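# Restore crashed deck: re-bay plates and seat lid

## Task

After a crashed run, some labware is misplaced. Place every plate and block in a bay that the deck layout sheet assigns to its type: deep-well block (96-well, sealed) in bay 11; sealed 96-well plates in bays 12, 31 and 41; sealed 384-well plate in bay 23; 96-well culture plate with lid in bay 43; all other bays stay empty. Each item must rest flat between its bay's corner pieces with its cut corner at the back left. The culture plate's lid must sit fully down over the plate body. Nothing may be left held by the robot, nothing may go off the table, and both grippers must release and move away at the end.

## Robot and tools

Robot: two arms, left_arm and right_arm, each with a parallel two-finger gripper. Fingers point along the gripper's +z axis and close along its y axis. The reported end_effector_position is the point between the pads when closed. Closed fingertips reach about 33 mm past it, fully open about 9 mm, and closing pushes the tips about 24 mm further out, so leave that clearance above surfaces.

Frame: one scene frame for both arms. Origin on the table top midway between the arms, +z up, +x out over the table, left_arm on the +y side. Positions are in metres, orientations are quaternions written w, x, y, z. The names left/right do not match image sides. Printed hand positions can be off, more so at long reach.

Deck: bay NM is row N, column M. Row 1 is nearest the arms, row 4 farthest; column 1 on the left (+y side as seen from the arms), column 4 on the right, and column 4 floors sit higher. Only camera images show where items are.

execute_actions: argument actions is a list holding zero or one entry. Empty list: just report state. An entry with rows (1 to 15 rows) and steps (up to 15, default 15) runs one row per 1/30 s control step, repeating the last row if rows run out. An entry with only steps (up to 300) is a wait counted from the previous result, so thinking delay is included. Optional pictures (true/false) controls camera images. A refused call moves nothing.

Row layout (used by execute_actions and move): one flat list of 20 numbers covering both arms, always all 20 even if one arm is idle. Order: left x, y, z, qw, qx, qy, qz, left gripper position, force_limit, speed, then the same ten for the right arm. x, y, z and the quaternion are an absolute target pose for that gripper in the scene frame (not an offset). A target more than 0.6 m from the arm's last reported position along any gripper axis gets refused. Each step the command is clipped to within 70 mm and 16 degrees of the measured pose; position wins over orientation when both cannot be met. To hold orientation, resend the same intended quaternion every time rather than copying the drifted reported one. To keep an arm still, resend its full previous pose and gripper numbers; a 0 in the gripper slots is a real command.

Gripper numbers, each in [-1, 1]: position +1 fully open (140 mm), pads touch near -0.8, -1 closes until blocked. force_limit maps roughly -1 to 14 N, 0 to 60 N, +1 to 107 N (for parts up to 40 mm wide). speed maps roughly -1 to 30 mm/s, 0 to 140, +1 to 250. To squeeze harder while gripping, raise force_limit and nudge position (e.g. -1 to -0.98).

move: target is one 20-number row as above; speed in m/s from 0.002 to 0.5 (default 0.25), rotation limited to twice that in rad/s. Each gripper travels a straight line to its absolute pose; both paths finish together, lasting 0.5 to 10 s (cut off at 10 s). Gripper values are applied at the start. Paths ignore obstacles and the other arm; the hand may lag, stray, or overshoot speed near full reach. The result adds a move: line with the ending (done, off_target, moving, held, fault), limits that acted (paced = pose clipped; held = some steps blocked, after which the arm may jump fast), and each gripper's distance to its pose.

wait: seconds from 0 to 10; nothing new is commanded; returns a normal result.

zoom_image: camera (cam_head_left, cam_head_right, cam_left_wrist, cam_right_wrist) and region [x0, y0, x1, y1] in pixels, top-left origin, at most 504 by 504. Head images are 896x504, wrist images 504x504.

finished_scene: scene number; ends and grades the current scene, irreversible.

Result lines: a state line per arm with position, quaternion and velocities; object_status per gripper: 0 moving, 1 blocked while opening, 2 blocked while closing (a grip; check for this), 3 reached target or pads met (a thin part might still be held). position_measured is in counts, 3 open to 230 pads together, not linear. HELD marks steps where the clearance check withheld your row; a 'pose unreachable' line names the affected arm. 'Hand target' shows where the controller is currently driving each hand. After an action ends, an arm continues only to its last clipped pose, so check and command the rest.

Avoid: arms are stiff, so aiming even slightly past a firm contact can trigger a fault; faster contacts hit harder. A torque fault (joint load limits in N m: waist 312, shoulder 312, elbow 147, forearm roll, wrist pitch and wrist roll 41.4 each, held weight included) or an external force of 144 N stops that arm for 10 s and drops the rest of the call. Long holding heats motors; a MOTOR HOT warning precedes a braking stop. Do not let the arms collide or press each other. Parts may get brief tugs or pushes. Never knock or drop anything off the table; place gently, release, and retract both grippers when done.

Each tool is called after "Emit:" as name(argument=value, ...), one argument or row to a line, values as JSON.

## Session

Emit:
execute_actions(
  actions=[],
)

Scene clock: 0.00 s of 12600.00 s.
left_arm: end_effector_position=(+0.7043, +0.6181, +0.3231) position_measured=3 object_status=3 end_effector_quat_wxyz=(-0.001, +1.000, -0.023, +0.001) end_effector_velocity=(-0.000, -0.001, +0.001) end_effector_angular_velocity=(+0.000, +0.000, -0.001) | right_arm: end_effector_position=(+0.5972, -0.4803, +0.3210) position_measured=3 object_status=3 end_effector_quat_wxyz=(+0.001, +0.997, +0.072, -0.000) end_effector_velocity=(+0.000, +0.000, +0.000) end_effector_angular_velocity=(+0.001, -0.000, -0.000)
Joint positions: left_arm=[-0.054  0.162  1.604  0.002  1.372  1.518] | right_arm=[-0.052  0.165  1.605 -0.001  1.372  1.519]
Joint velocities: left_arm=[-0.001 -0.001 -0.001  0.     0.001  0.   ] | right_arm=[-0.    -0.    -0.     0.001  0.    -0.   ]
Joint torques (N m, as the joint torque sensors report them, + toward a larger angle): no reading
Hand target (left_arm): +0.704, +0.618, +0.323; -0.001, +1.000, -0.023, +0.001
Hand target (right_arm): +0.597, -0.480, +0.321; +0.001, +0.997, +0.072, -0.000

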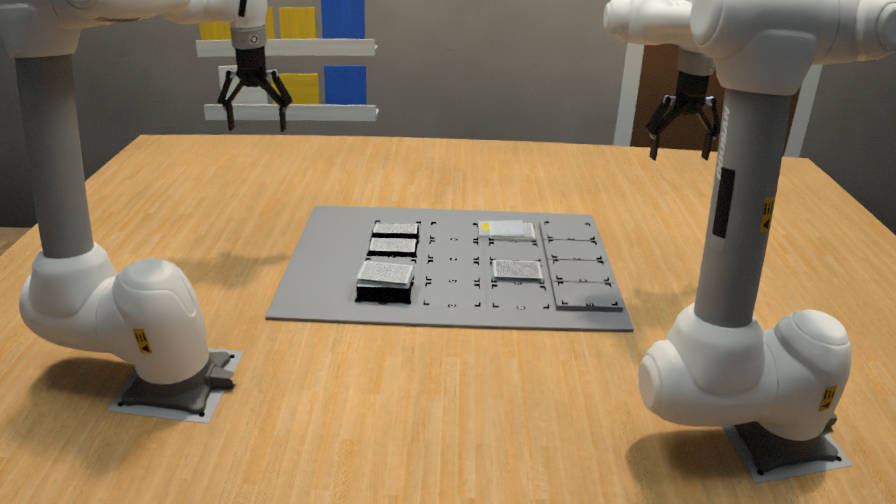

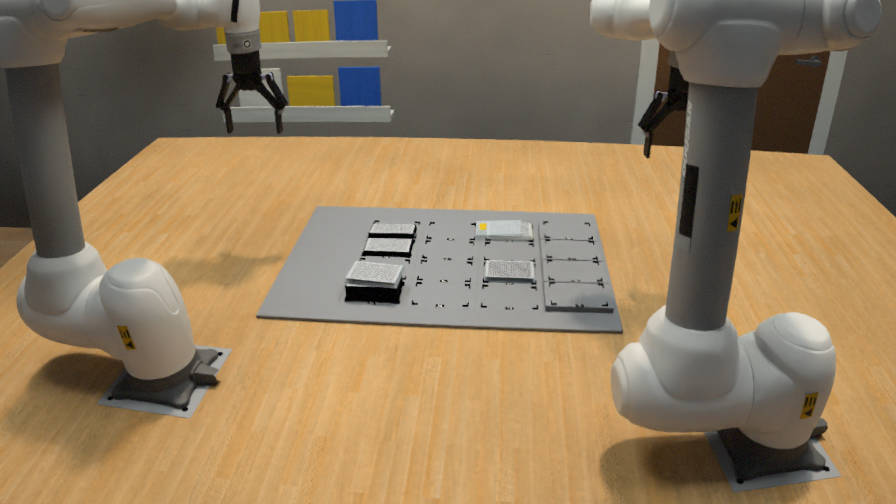

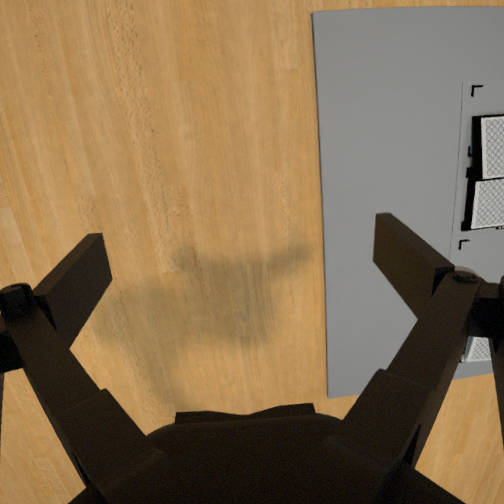

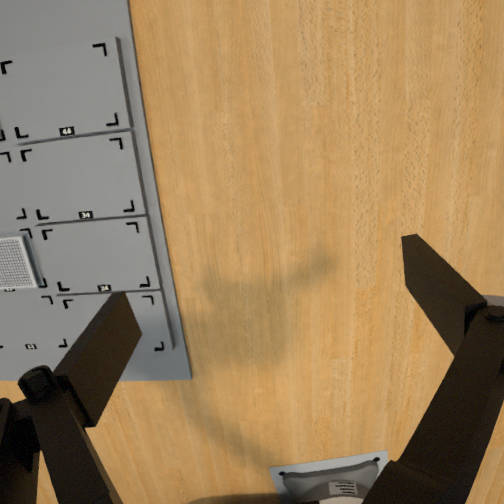

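Emit:
zoom_image(
  camera="cam_head_left",
  region=[330,200,640,330],
)

Emit:
move(
  target=[0.6,0.26,0.32,0,1,0,0,1,0,0,0.72,-0.1,0.32,0,1,0,0,1,0,0],
)

Region (330, 200, 640, 330) of cam_head_left's 896x504 image, scaled by 1.626, with more detail than that image has; it fills the top 211 rows of this view, and the rest is white.

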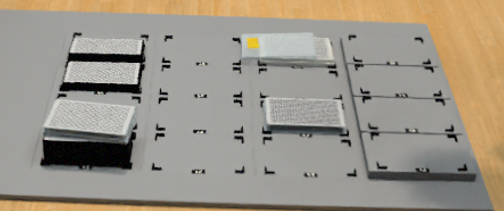

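Scene clock: 5.07 s of 12600.00 s.
left_arm: end_effector_position=(+0.6000, +0.2598, +0.3200) position_measured=3 object_status=3 end_effector_quat_wxyz=(+0.001, +1.000, +0.000, +0.000) end_effector_velocity=(-0.000, -0.001, +0.000) end_effector_angular_velocity=(+0.001, +0.001, -0.001) | right_arm: end_effector_position=(+0.7196, -0.0996, +0.3197) position_measured=3 object_status=3 end_effector_quat_wxyz=(-0.000, +1.000, -0.000, +0.000) end_effector_velocity=(+0.001, -0.000, +0.001) end_effector_angular_velocity=(-0.001, -0.001, -0.001)
Joint positions: left_arm=[-0.623  0.194  1.572 -0.001  1.374  0.902] | right_arm=[ 0.372  0.584  1.019 -0.     1.539  2.088]
Joint velocities: left_arm=[-0.002  0.001 -0.001  0.001  0.002 -0.001] | right_arm=[-0.     0.001 -0.002 -0.001  0.002  0.001]
Joint torques (N m, as the joint torque sensors report them, + toward a larger angle): left_arm=[ -1.14 -65.93 -37.97   4.69   0.18   0.05] | right_arm=[  3.71 -96.2  -44.1    4.51  -0.42  -0.53]
Hand target (left_arm): +0.600, +0.260, +0.320; +0.001, +1.000, +0.000, +0.000
Hand target (right_arm): +0.720, -0.100, +0.320; -0.000, +1.000, -0.000, +0.000
Off the commanded pose (left_arm): 0.000 m, 0 deg.
Off the commanded pose (right_arm): 0.001 m, 0 deg.
move: done

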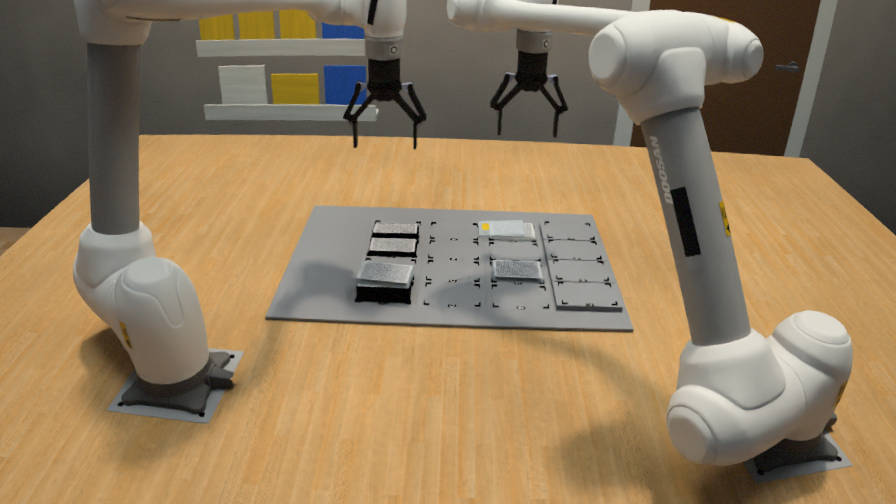

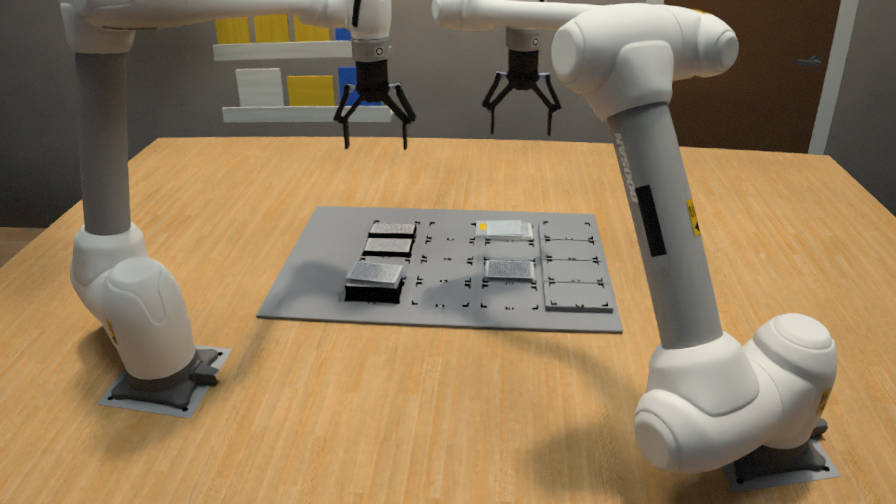

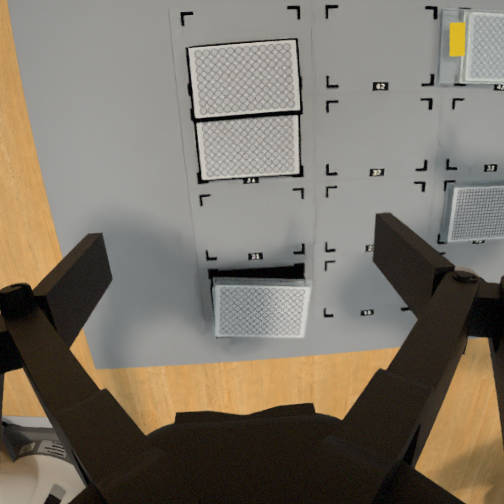

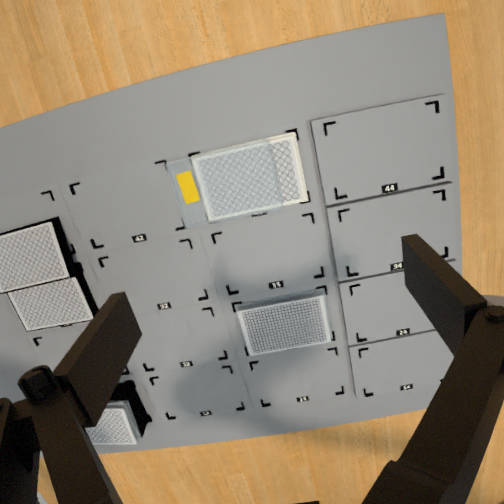

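Emit:
move(
  target=[0.45,0.255,0.15,0,1,0,0,1,0,0,0.75,-0.07,0.12,0,1,0,0,1,0,0],
)

Scene clock: 13.67 s of 12600.00 s.
left_arm: end_effector_position=(+0.4502, +0.2547, +0.1499) position_measured=3 object_status=3 end_effector_quat_wxyz=(+0.000, +1.000, -0.000, -0.000) end_effector_velocity=(-0.000, -0.000, -0.000) end_effector_angular_velocity=(+0.000, -0.001, -0.003) | right_arm: end_effector_position=(+0.7497, -0.0701, +0.1201) position_measured=3 object_status=3 end_effector_quat_wxyz=(-0.000, +1.000, +0.000, +0.000) end_effector_velocity=(+0.000, -0.000, -0.001) end_effector_angular_velocity=(+0.001, +0.000, -0.001)
Joint positions: left_arm=[-0.798  0.123  1.984 -0.001  1.035  0.728] | right_arm=[0.384 0.719 1.155 0.    1.268 2.099]
Joint velocities: left_arm=[-0.002 -0.     0.001  0.002 -0.001 -0.   ] | right_arm=[-0.001  0.001  0.     0.001 -0.001 -0.   ]
Joint torques (N m, as the joint torque sensors report them, + toward a larger angle): left_arm=[ -1.41 -53.2  -31.85   3.8    0.58  -0.43] | right_arm=[  -0.8  -106.71  -39.65    4.     -0.42   -0.87]
Hand target (left_arm): +0.450, +0.255, +0.150; +0.000, +1.000, -0.000, -0.000
Hand target (right_arm): +0.750, -0.070, +0.120; -0.000, +1.000, +0.000, -0.000
Off the commanded pose (left_arm): 0.000 m, 0 deg.
Off the commanded pose (right_arm): 0.000 m, 0 deg.
After step 90, 4.20 s passed at rest.
move: done

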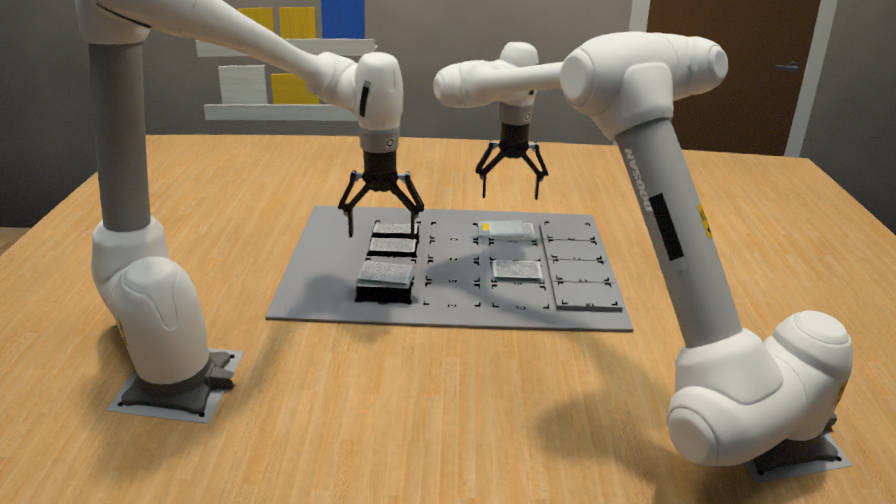

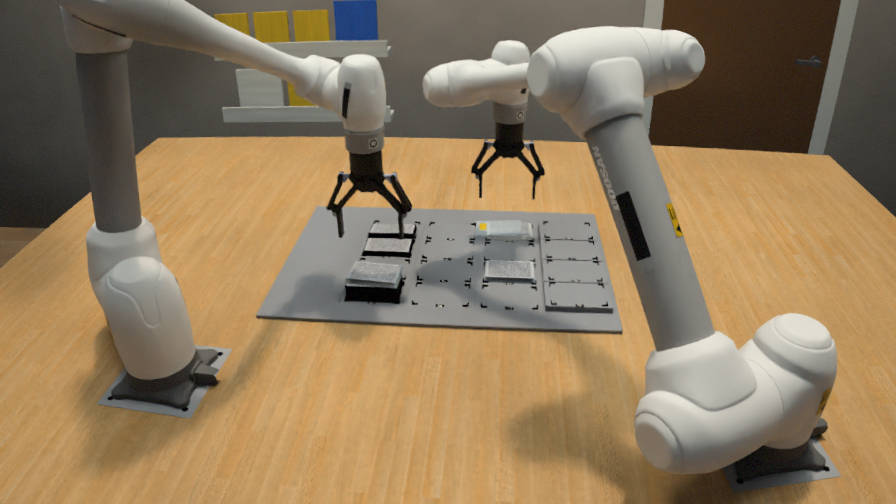

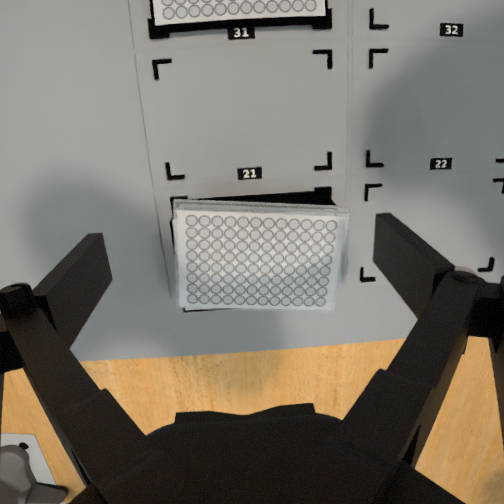

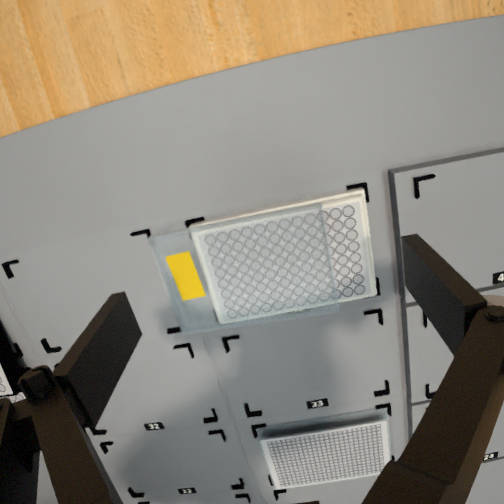

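Emit:
move(
  target=[0.395,0.243,0.095,0,0.9986,-0.052,0,1,0,0,0.71,-0.048,0.06,0,1,0,0,1,0,0],
  speed=0.1,
)

Scene clock: 21.87 s of 12600.00 s.
left_arm: end_effector_position=(+0.3951, +0.2429, +0.0950) position_measured=3 object_status=3 end_effector_quat_wxyz=(+0.000, +0.999, -0.052, -0.000) end_effector_velocity=(-0.001, -0.000, -0.001) end_effector_angular_velocity=(+0.000, -0.000, -0.002) | right_arm: end_effector_position=(+0.7099, -0.0481, +0.0601) position_measured=3 object_status=3 end_effector_quat_wxyz=(-0.000, +1.000, +0.000, +0.000) end_effector_velocity=(-0.001, +0.000, -0.001) end_effector_angular_velocity=(+0.000, +0.001, -0.000)
Joint positions: left_arm=[-0.891  0.135  2.088 -0.     0.918  0.739] | right_arm=[0.426 0.721 1.265 0.    1.155 2.141]
Joint velocities: left_arm=[-0.002  0.     0.002  0.    -0.002 -0.   ] | right_arm=[ 0.001  0.     0.002  0.001 -0.001  0.001]
Joint torques (N m, as the joint torque sensors report them, + toward a larger angle): left_arm=[ -4.4  -50.99 -30.11   3.69   0.02  -0.28] | right_arm=[   0.73 -107.8   -38.02    3.73   -0.22   -0.02]
Hand target (left_arm): +0.395, +0.243, +0.095; +0.000, +0.999, -0.052, -0.000
Hand target (right_arm): +0.710, -0.048, +0.060; -0.000, +1.000, +0.000, +0.000
Off the commanded pose (left_arm): 0.000 m, 0 deg.
Off the commanded pose (right_arm): 0.000 m, 0 deg.
After step 90, 4.07 s passed at rest.
move: done

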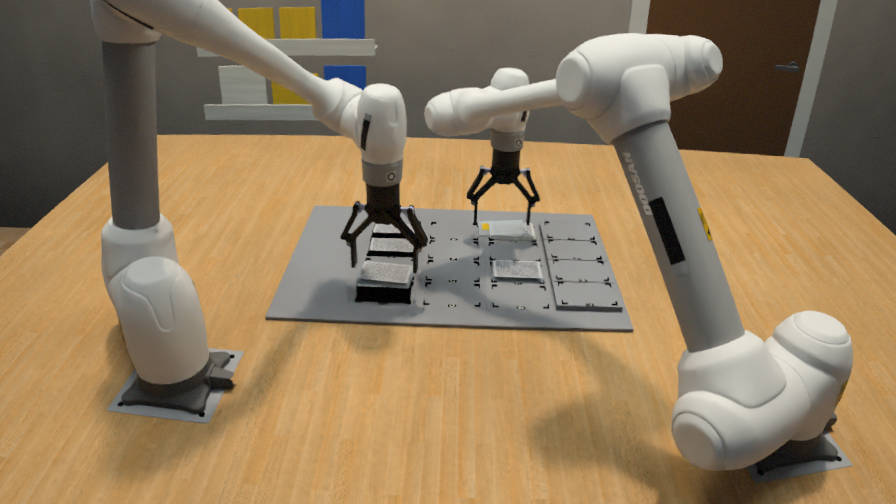

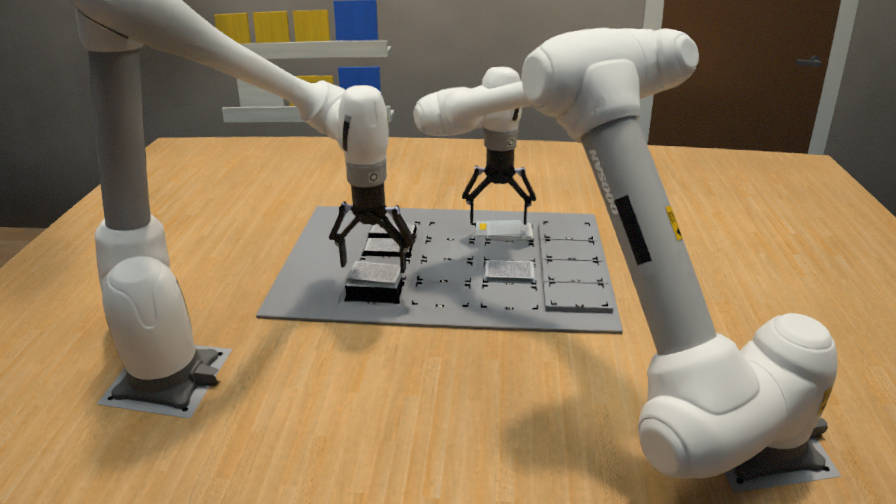

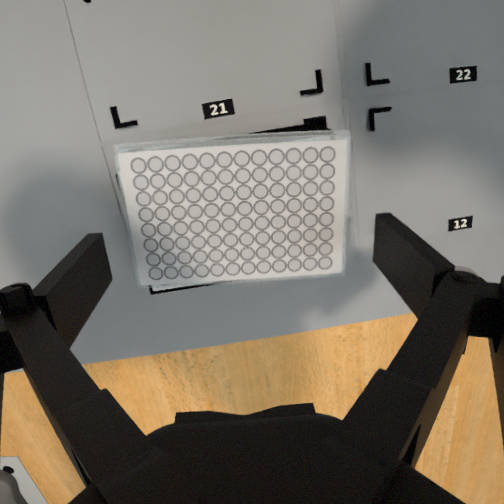

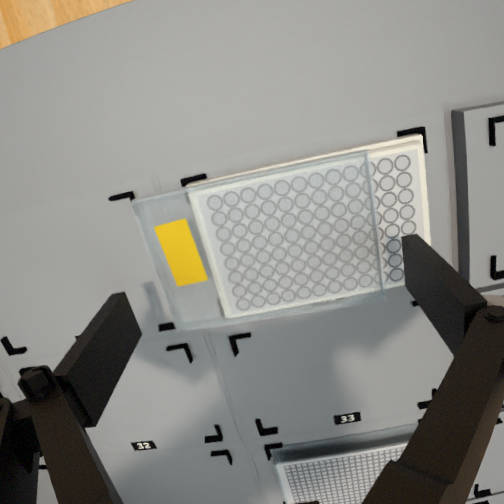

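Emit:
move(
  target=[0.406,0.243,0.078,0,0.9986,-0.052,0,1,0,0,0.722,-0.048,0.045,0,1,0,0,1,0,0],
  speed=0.04,
)

Emit:
zoom_image(
  camera="cam_head_left",
  region=[340,200,560,320],
)

Scene clock: 29.90 s of 12600.00 s.
left_arm: end_effector_position=(+0.4060, +0.2430, +0.0781) position_measured=3 object_status=3 end_effector_quat_wxyz=(-0.000, +0.999, -0.052, +0.000) end_effector_velocity=(+0.001, +0.000, -0.001) end_effector_angular_velocity=(+0.000, +0.000, -0.000) | right_arm: end_effector_position=(+0.7219, -0.0480, +0.0450) position_measured=3 object_status=3 end_effector_quat_wxyz=(-0.000, +1.000, +0.000, +0.000) end_effector_velocity=(+0.000, +0.001, -0.001) end_effector_angular_velocity=(-0.001, -0.001, +0.002)
Joint positions: left_arm=[-0.874  0.165  2.09   0.     0.886  0.755] | right_arm=[ 0.419  0.747  1.248 -0.     1.147  2.134]
Joint velocities: left_arm=[ 0.001  0.001 -0.    -0.    -0.001  0.001] | right_arm=[ 0.001  0.002 -0.002 -0.001 -0.    -0.   ]
Joint torques (N m, as the joint torque sensors report them, + toward a larger angle): left_arm=[ -1.9  -52.67 -28.71   3.58   0.29  -0.37] | right_arm=[   2.11 -105.66  -36.59    4.09   -0.29   -0.12]
Hand target (left_arm): +0.406, +0.243, +0.078; -0.000, +0.999, -0.052, -0.000
Hand target (right_arm): +0.722, -0.048, +0.045; -0.000, +1.000, +0.000, -0.000
Off the commanded pose (left_arm): 0.000 m, 0 deg.
Off the commanded pose (right_arm): 0.000 m, 0 deg.
After step 90, 4.23 s passed at rest.
move: done

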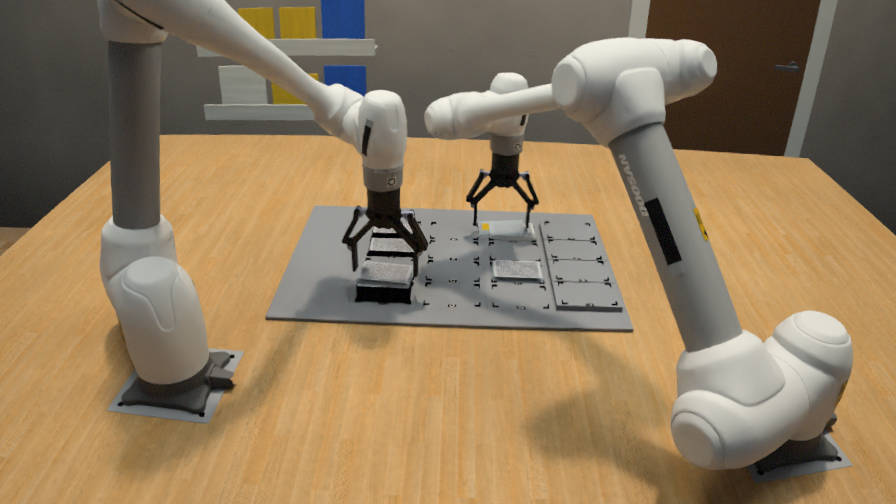

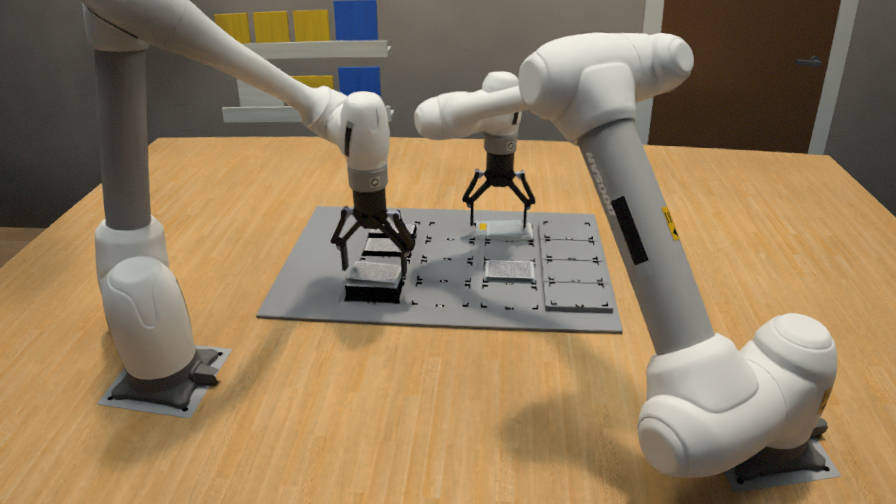

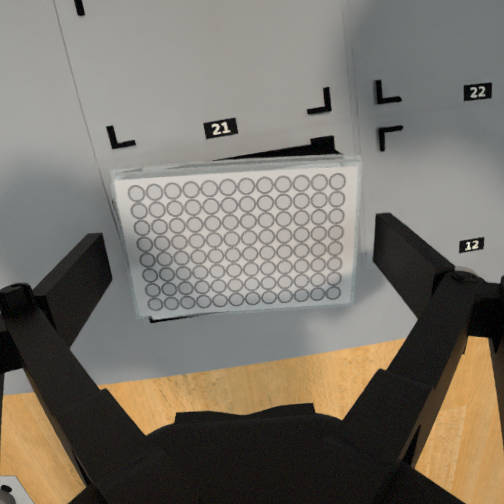

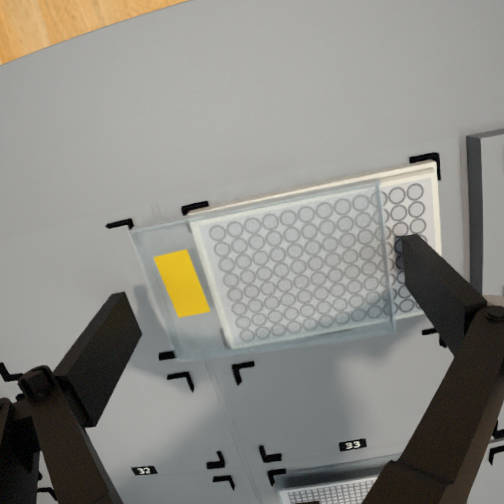

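Region (340, 200, 560, 320) of cam_head_left's 896x504 image, scaled by 2.291, with more detail than that image has; it fills the top 275 rows of this view, and the rest is white.

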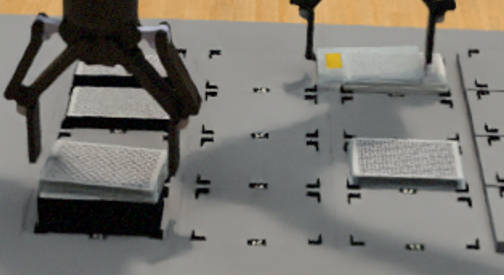

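Emit:
move(
  target=[0.405,0.243,0.069,0,0.9986,-0.052,0,1,0,0,0.723,-0.05,0.039,0,1,0,0,1,0,0],
  speed=0.02,
)

Emit:
move(
  target=[0.405,0.243,0.069,0,0.9986,-0.052,0,0.5,-0.5,-1,0.723,-0.05,0.039,0,1,0,0,0.5,-0.6,-1],
)

Emit:
zoom_image(
  camera="cam_head_left",
  region=[340,200,560,320],
)

Scene clock: 38.07 s of 12600.00 s.
left_arm: end_effector_position=(+0.4050, +0.2430, +0.0691) position_measured=3 object_status=3 end_effector_quat_wxyz=(-0.000, +0.999, -0.052, +0.000) end_effector_velocity=(-0.001, +0.001, -0.001) end_effector_angular_velocity=(+0.001, +0.001, +0.001) | right_arm: end_effector_position=(+0.7230, -0.0500, +0.0391) position_measured=3 object_status=3 end_effector_quat_wxyz=(+0.000, +1.000, +0.000, +0.000) end_effector_velocity=(+0.000, -0.000, -0.001) end_effector_angular_velocity=(-0.001, +0.000, +0.000)
Joint positions: left_arm=[-0.876  0.175  2.099  0.     0.868  0.753] | right_arm=[ 0.417  0.751  1.252 -0.     1.138  2.132]
Joint velocities: left_arm=[-0.     0.001  0.002 -0.001 -0.002 -0.   ] | right_arm=[-0.     0.001  0.001 -0.001 -0.001 -0.   ]
Joint torques (N m, as the joint torque sensors report them, + toward a larger angle): left_arm=[ -1.05 -55.11 -28.45   3.33   0.31  -0.26] | right_arm=[   1.61 -108.83  -38.79    4.19   -0.11   -0.61]
Hand target (left_arm): +0.405, +0.243, +0.069; +0.000, +0.999, -0.052, -0.000
Hand target (right_arm): +0.723, -0.050, +0.039; -0.000, +1.000, +0.000, -0.000
Off the commanded pose (left_arm): 0.000 m, 0 deg.
Off the commanded pose (right_arm): 0.000 m, 0 deg.
After step 90, 4.47 s passed at rest.
move: done

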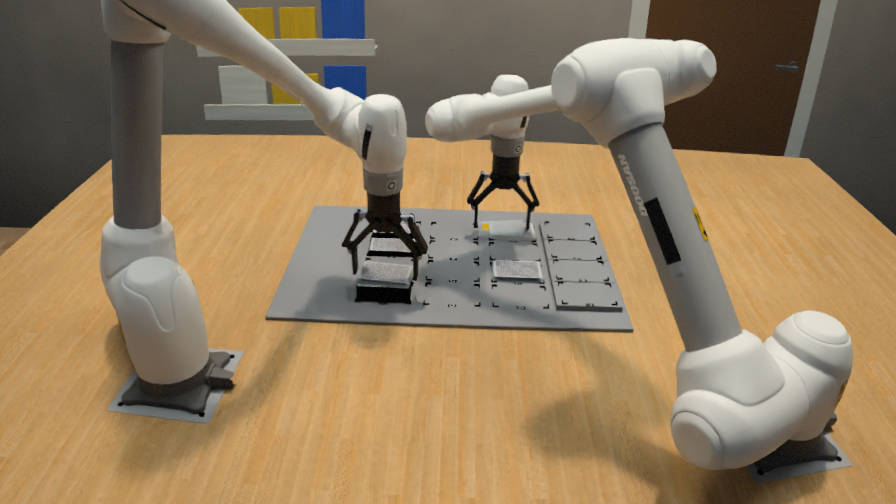

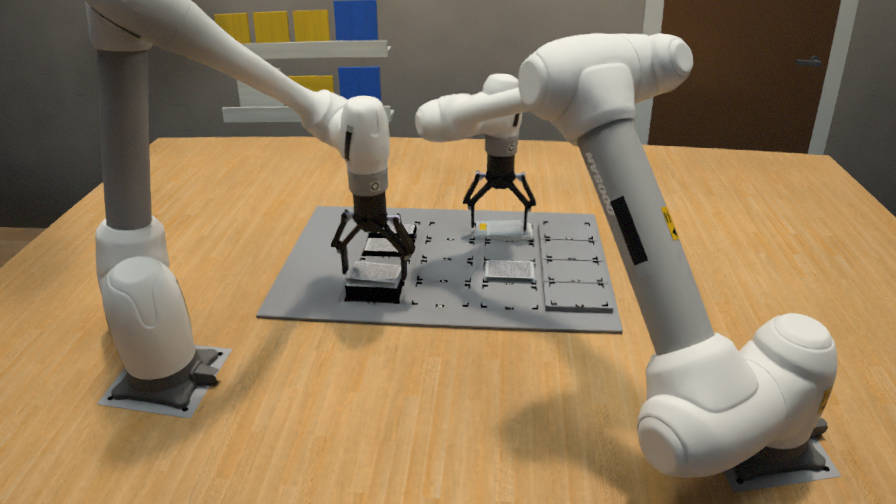

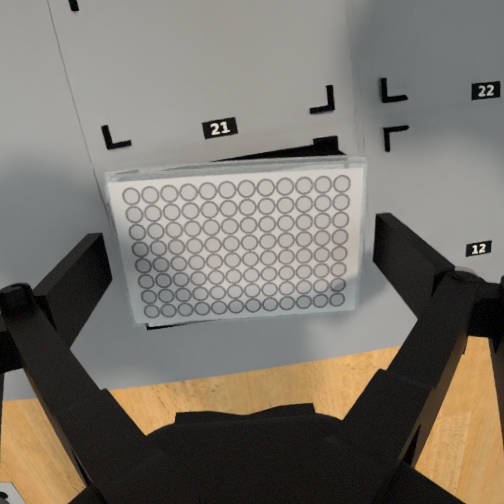

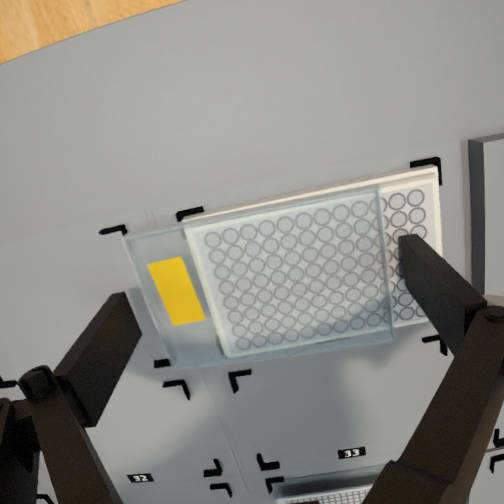

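Scene clock: 39.13 s of 12600.00 s.
left_arm: end_effector_position=(+0.4050, +0.2430, +0.0690) position_measured=31 object_status=2 end_effector_quat_wxyz=(+0.000, +0.999, -0.052, +0.000) end_effector_velocity=(-0.000, -0.000, -0.000) end_effector_angular_velocity=(-0.001, +0.000, +0.001) | right_arm: end_effector_position=(+0.7233, -0.0502, +0.0395) position_measured=44 object_status=2 end_effector_quat_wxyz=(+0.000, +1.000, -0.000, +0.000) end_effector_velocity=(+0.000, +0.001, -0.001) end_effector_angular_velocity=(+0.002, +0.002, -0.001)
Joint positions: left_arm=[-0.876  0.175  2.099  0.     0.867  0.753] | right_arm=[ 0.417  0.75   1.252 -0.     1.139  2.132]
Joint velocities: left_arm=[-0.     0.     0.001 -0.001 -0.001 -0.001] | right_arm=[-0.     0.002 -0.001  0.003  0.     0.   ]
Joint torques (N m, as the joint torque sensors report them, + toward a larger angle): left_arm=[ -2.68 -45.43 -23.07   2.77  -0.64  -0.41] | right_arm=[ 24.22 -28.51 -10.74  17.11 -11.91  -0.78]
Hand target (left_arm): +0.405, +0.243, +0.069; +0.000, +0.999, -0.052, -0.000
Hand target (right_arm): +0.723, -0.050, +0.039; +0.000, +1.000, -0.000, +0.000
Off the commanded pose (left_arm): 0.000 m, 0 deg.
Off the commanded pose (right_arm): 0.001 m, 0 deg.
move: done

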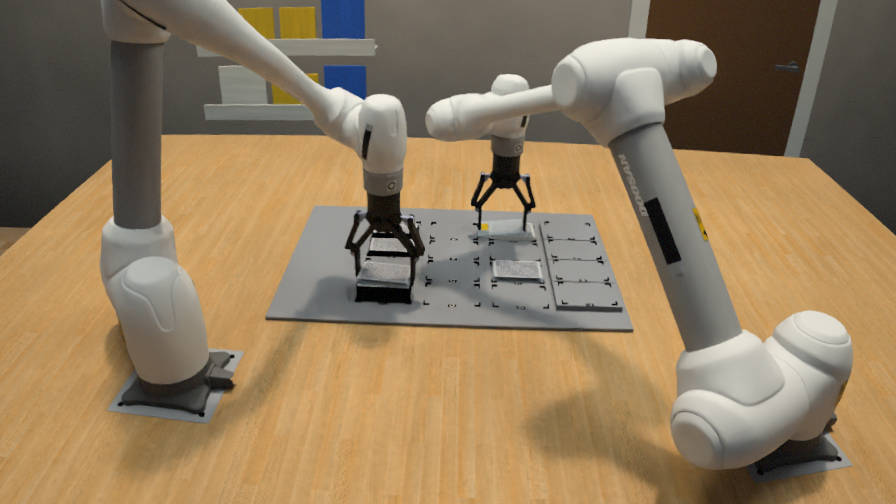

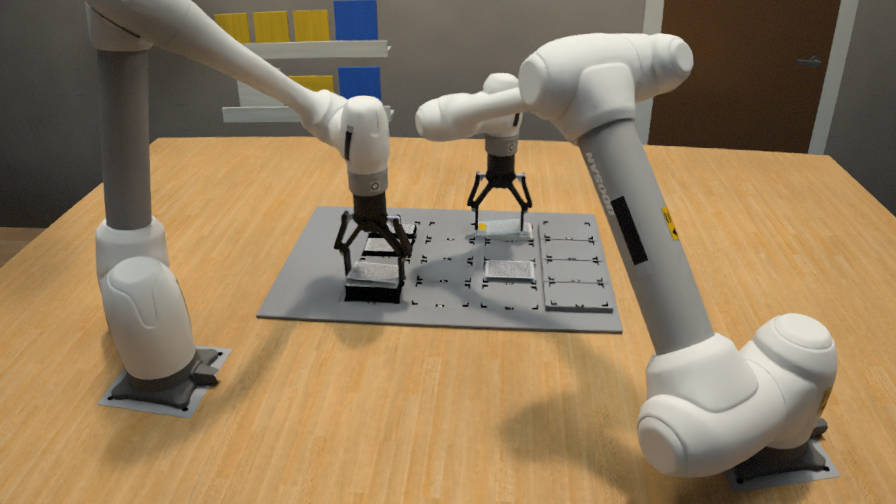

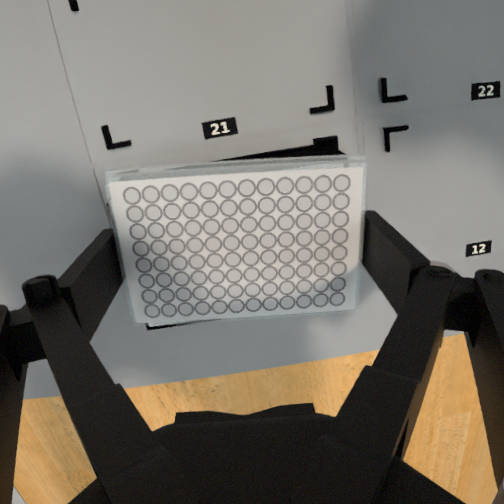

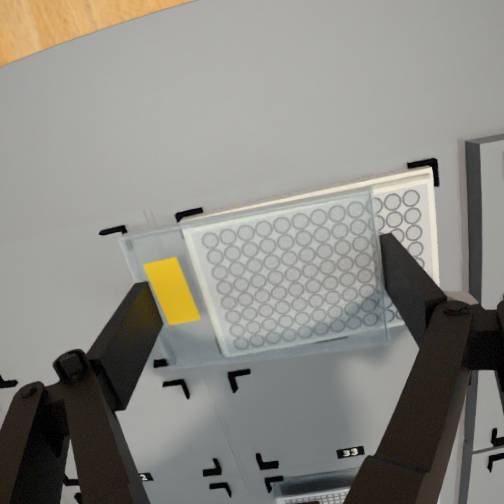

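Region (340, 200, 560, 320) of cam_head_left's 896x504 image, scaled by 2.291, with more detail than that image has; it fills the top 275 rows of this view, and the rest is white.

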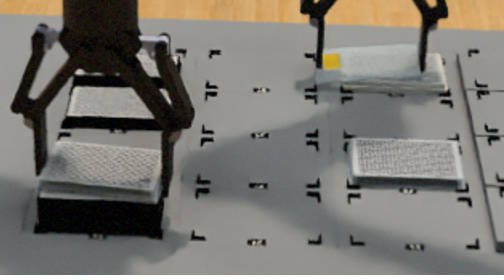

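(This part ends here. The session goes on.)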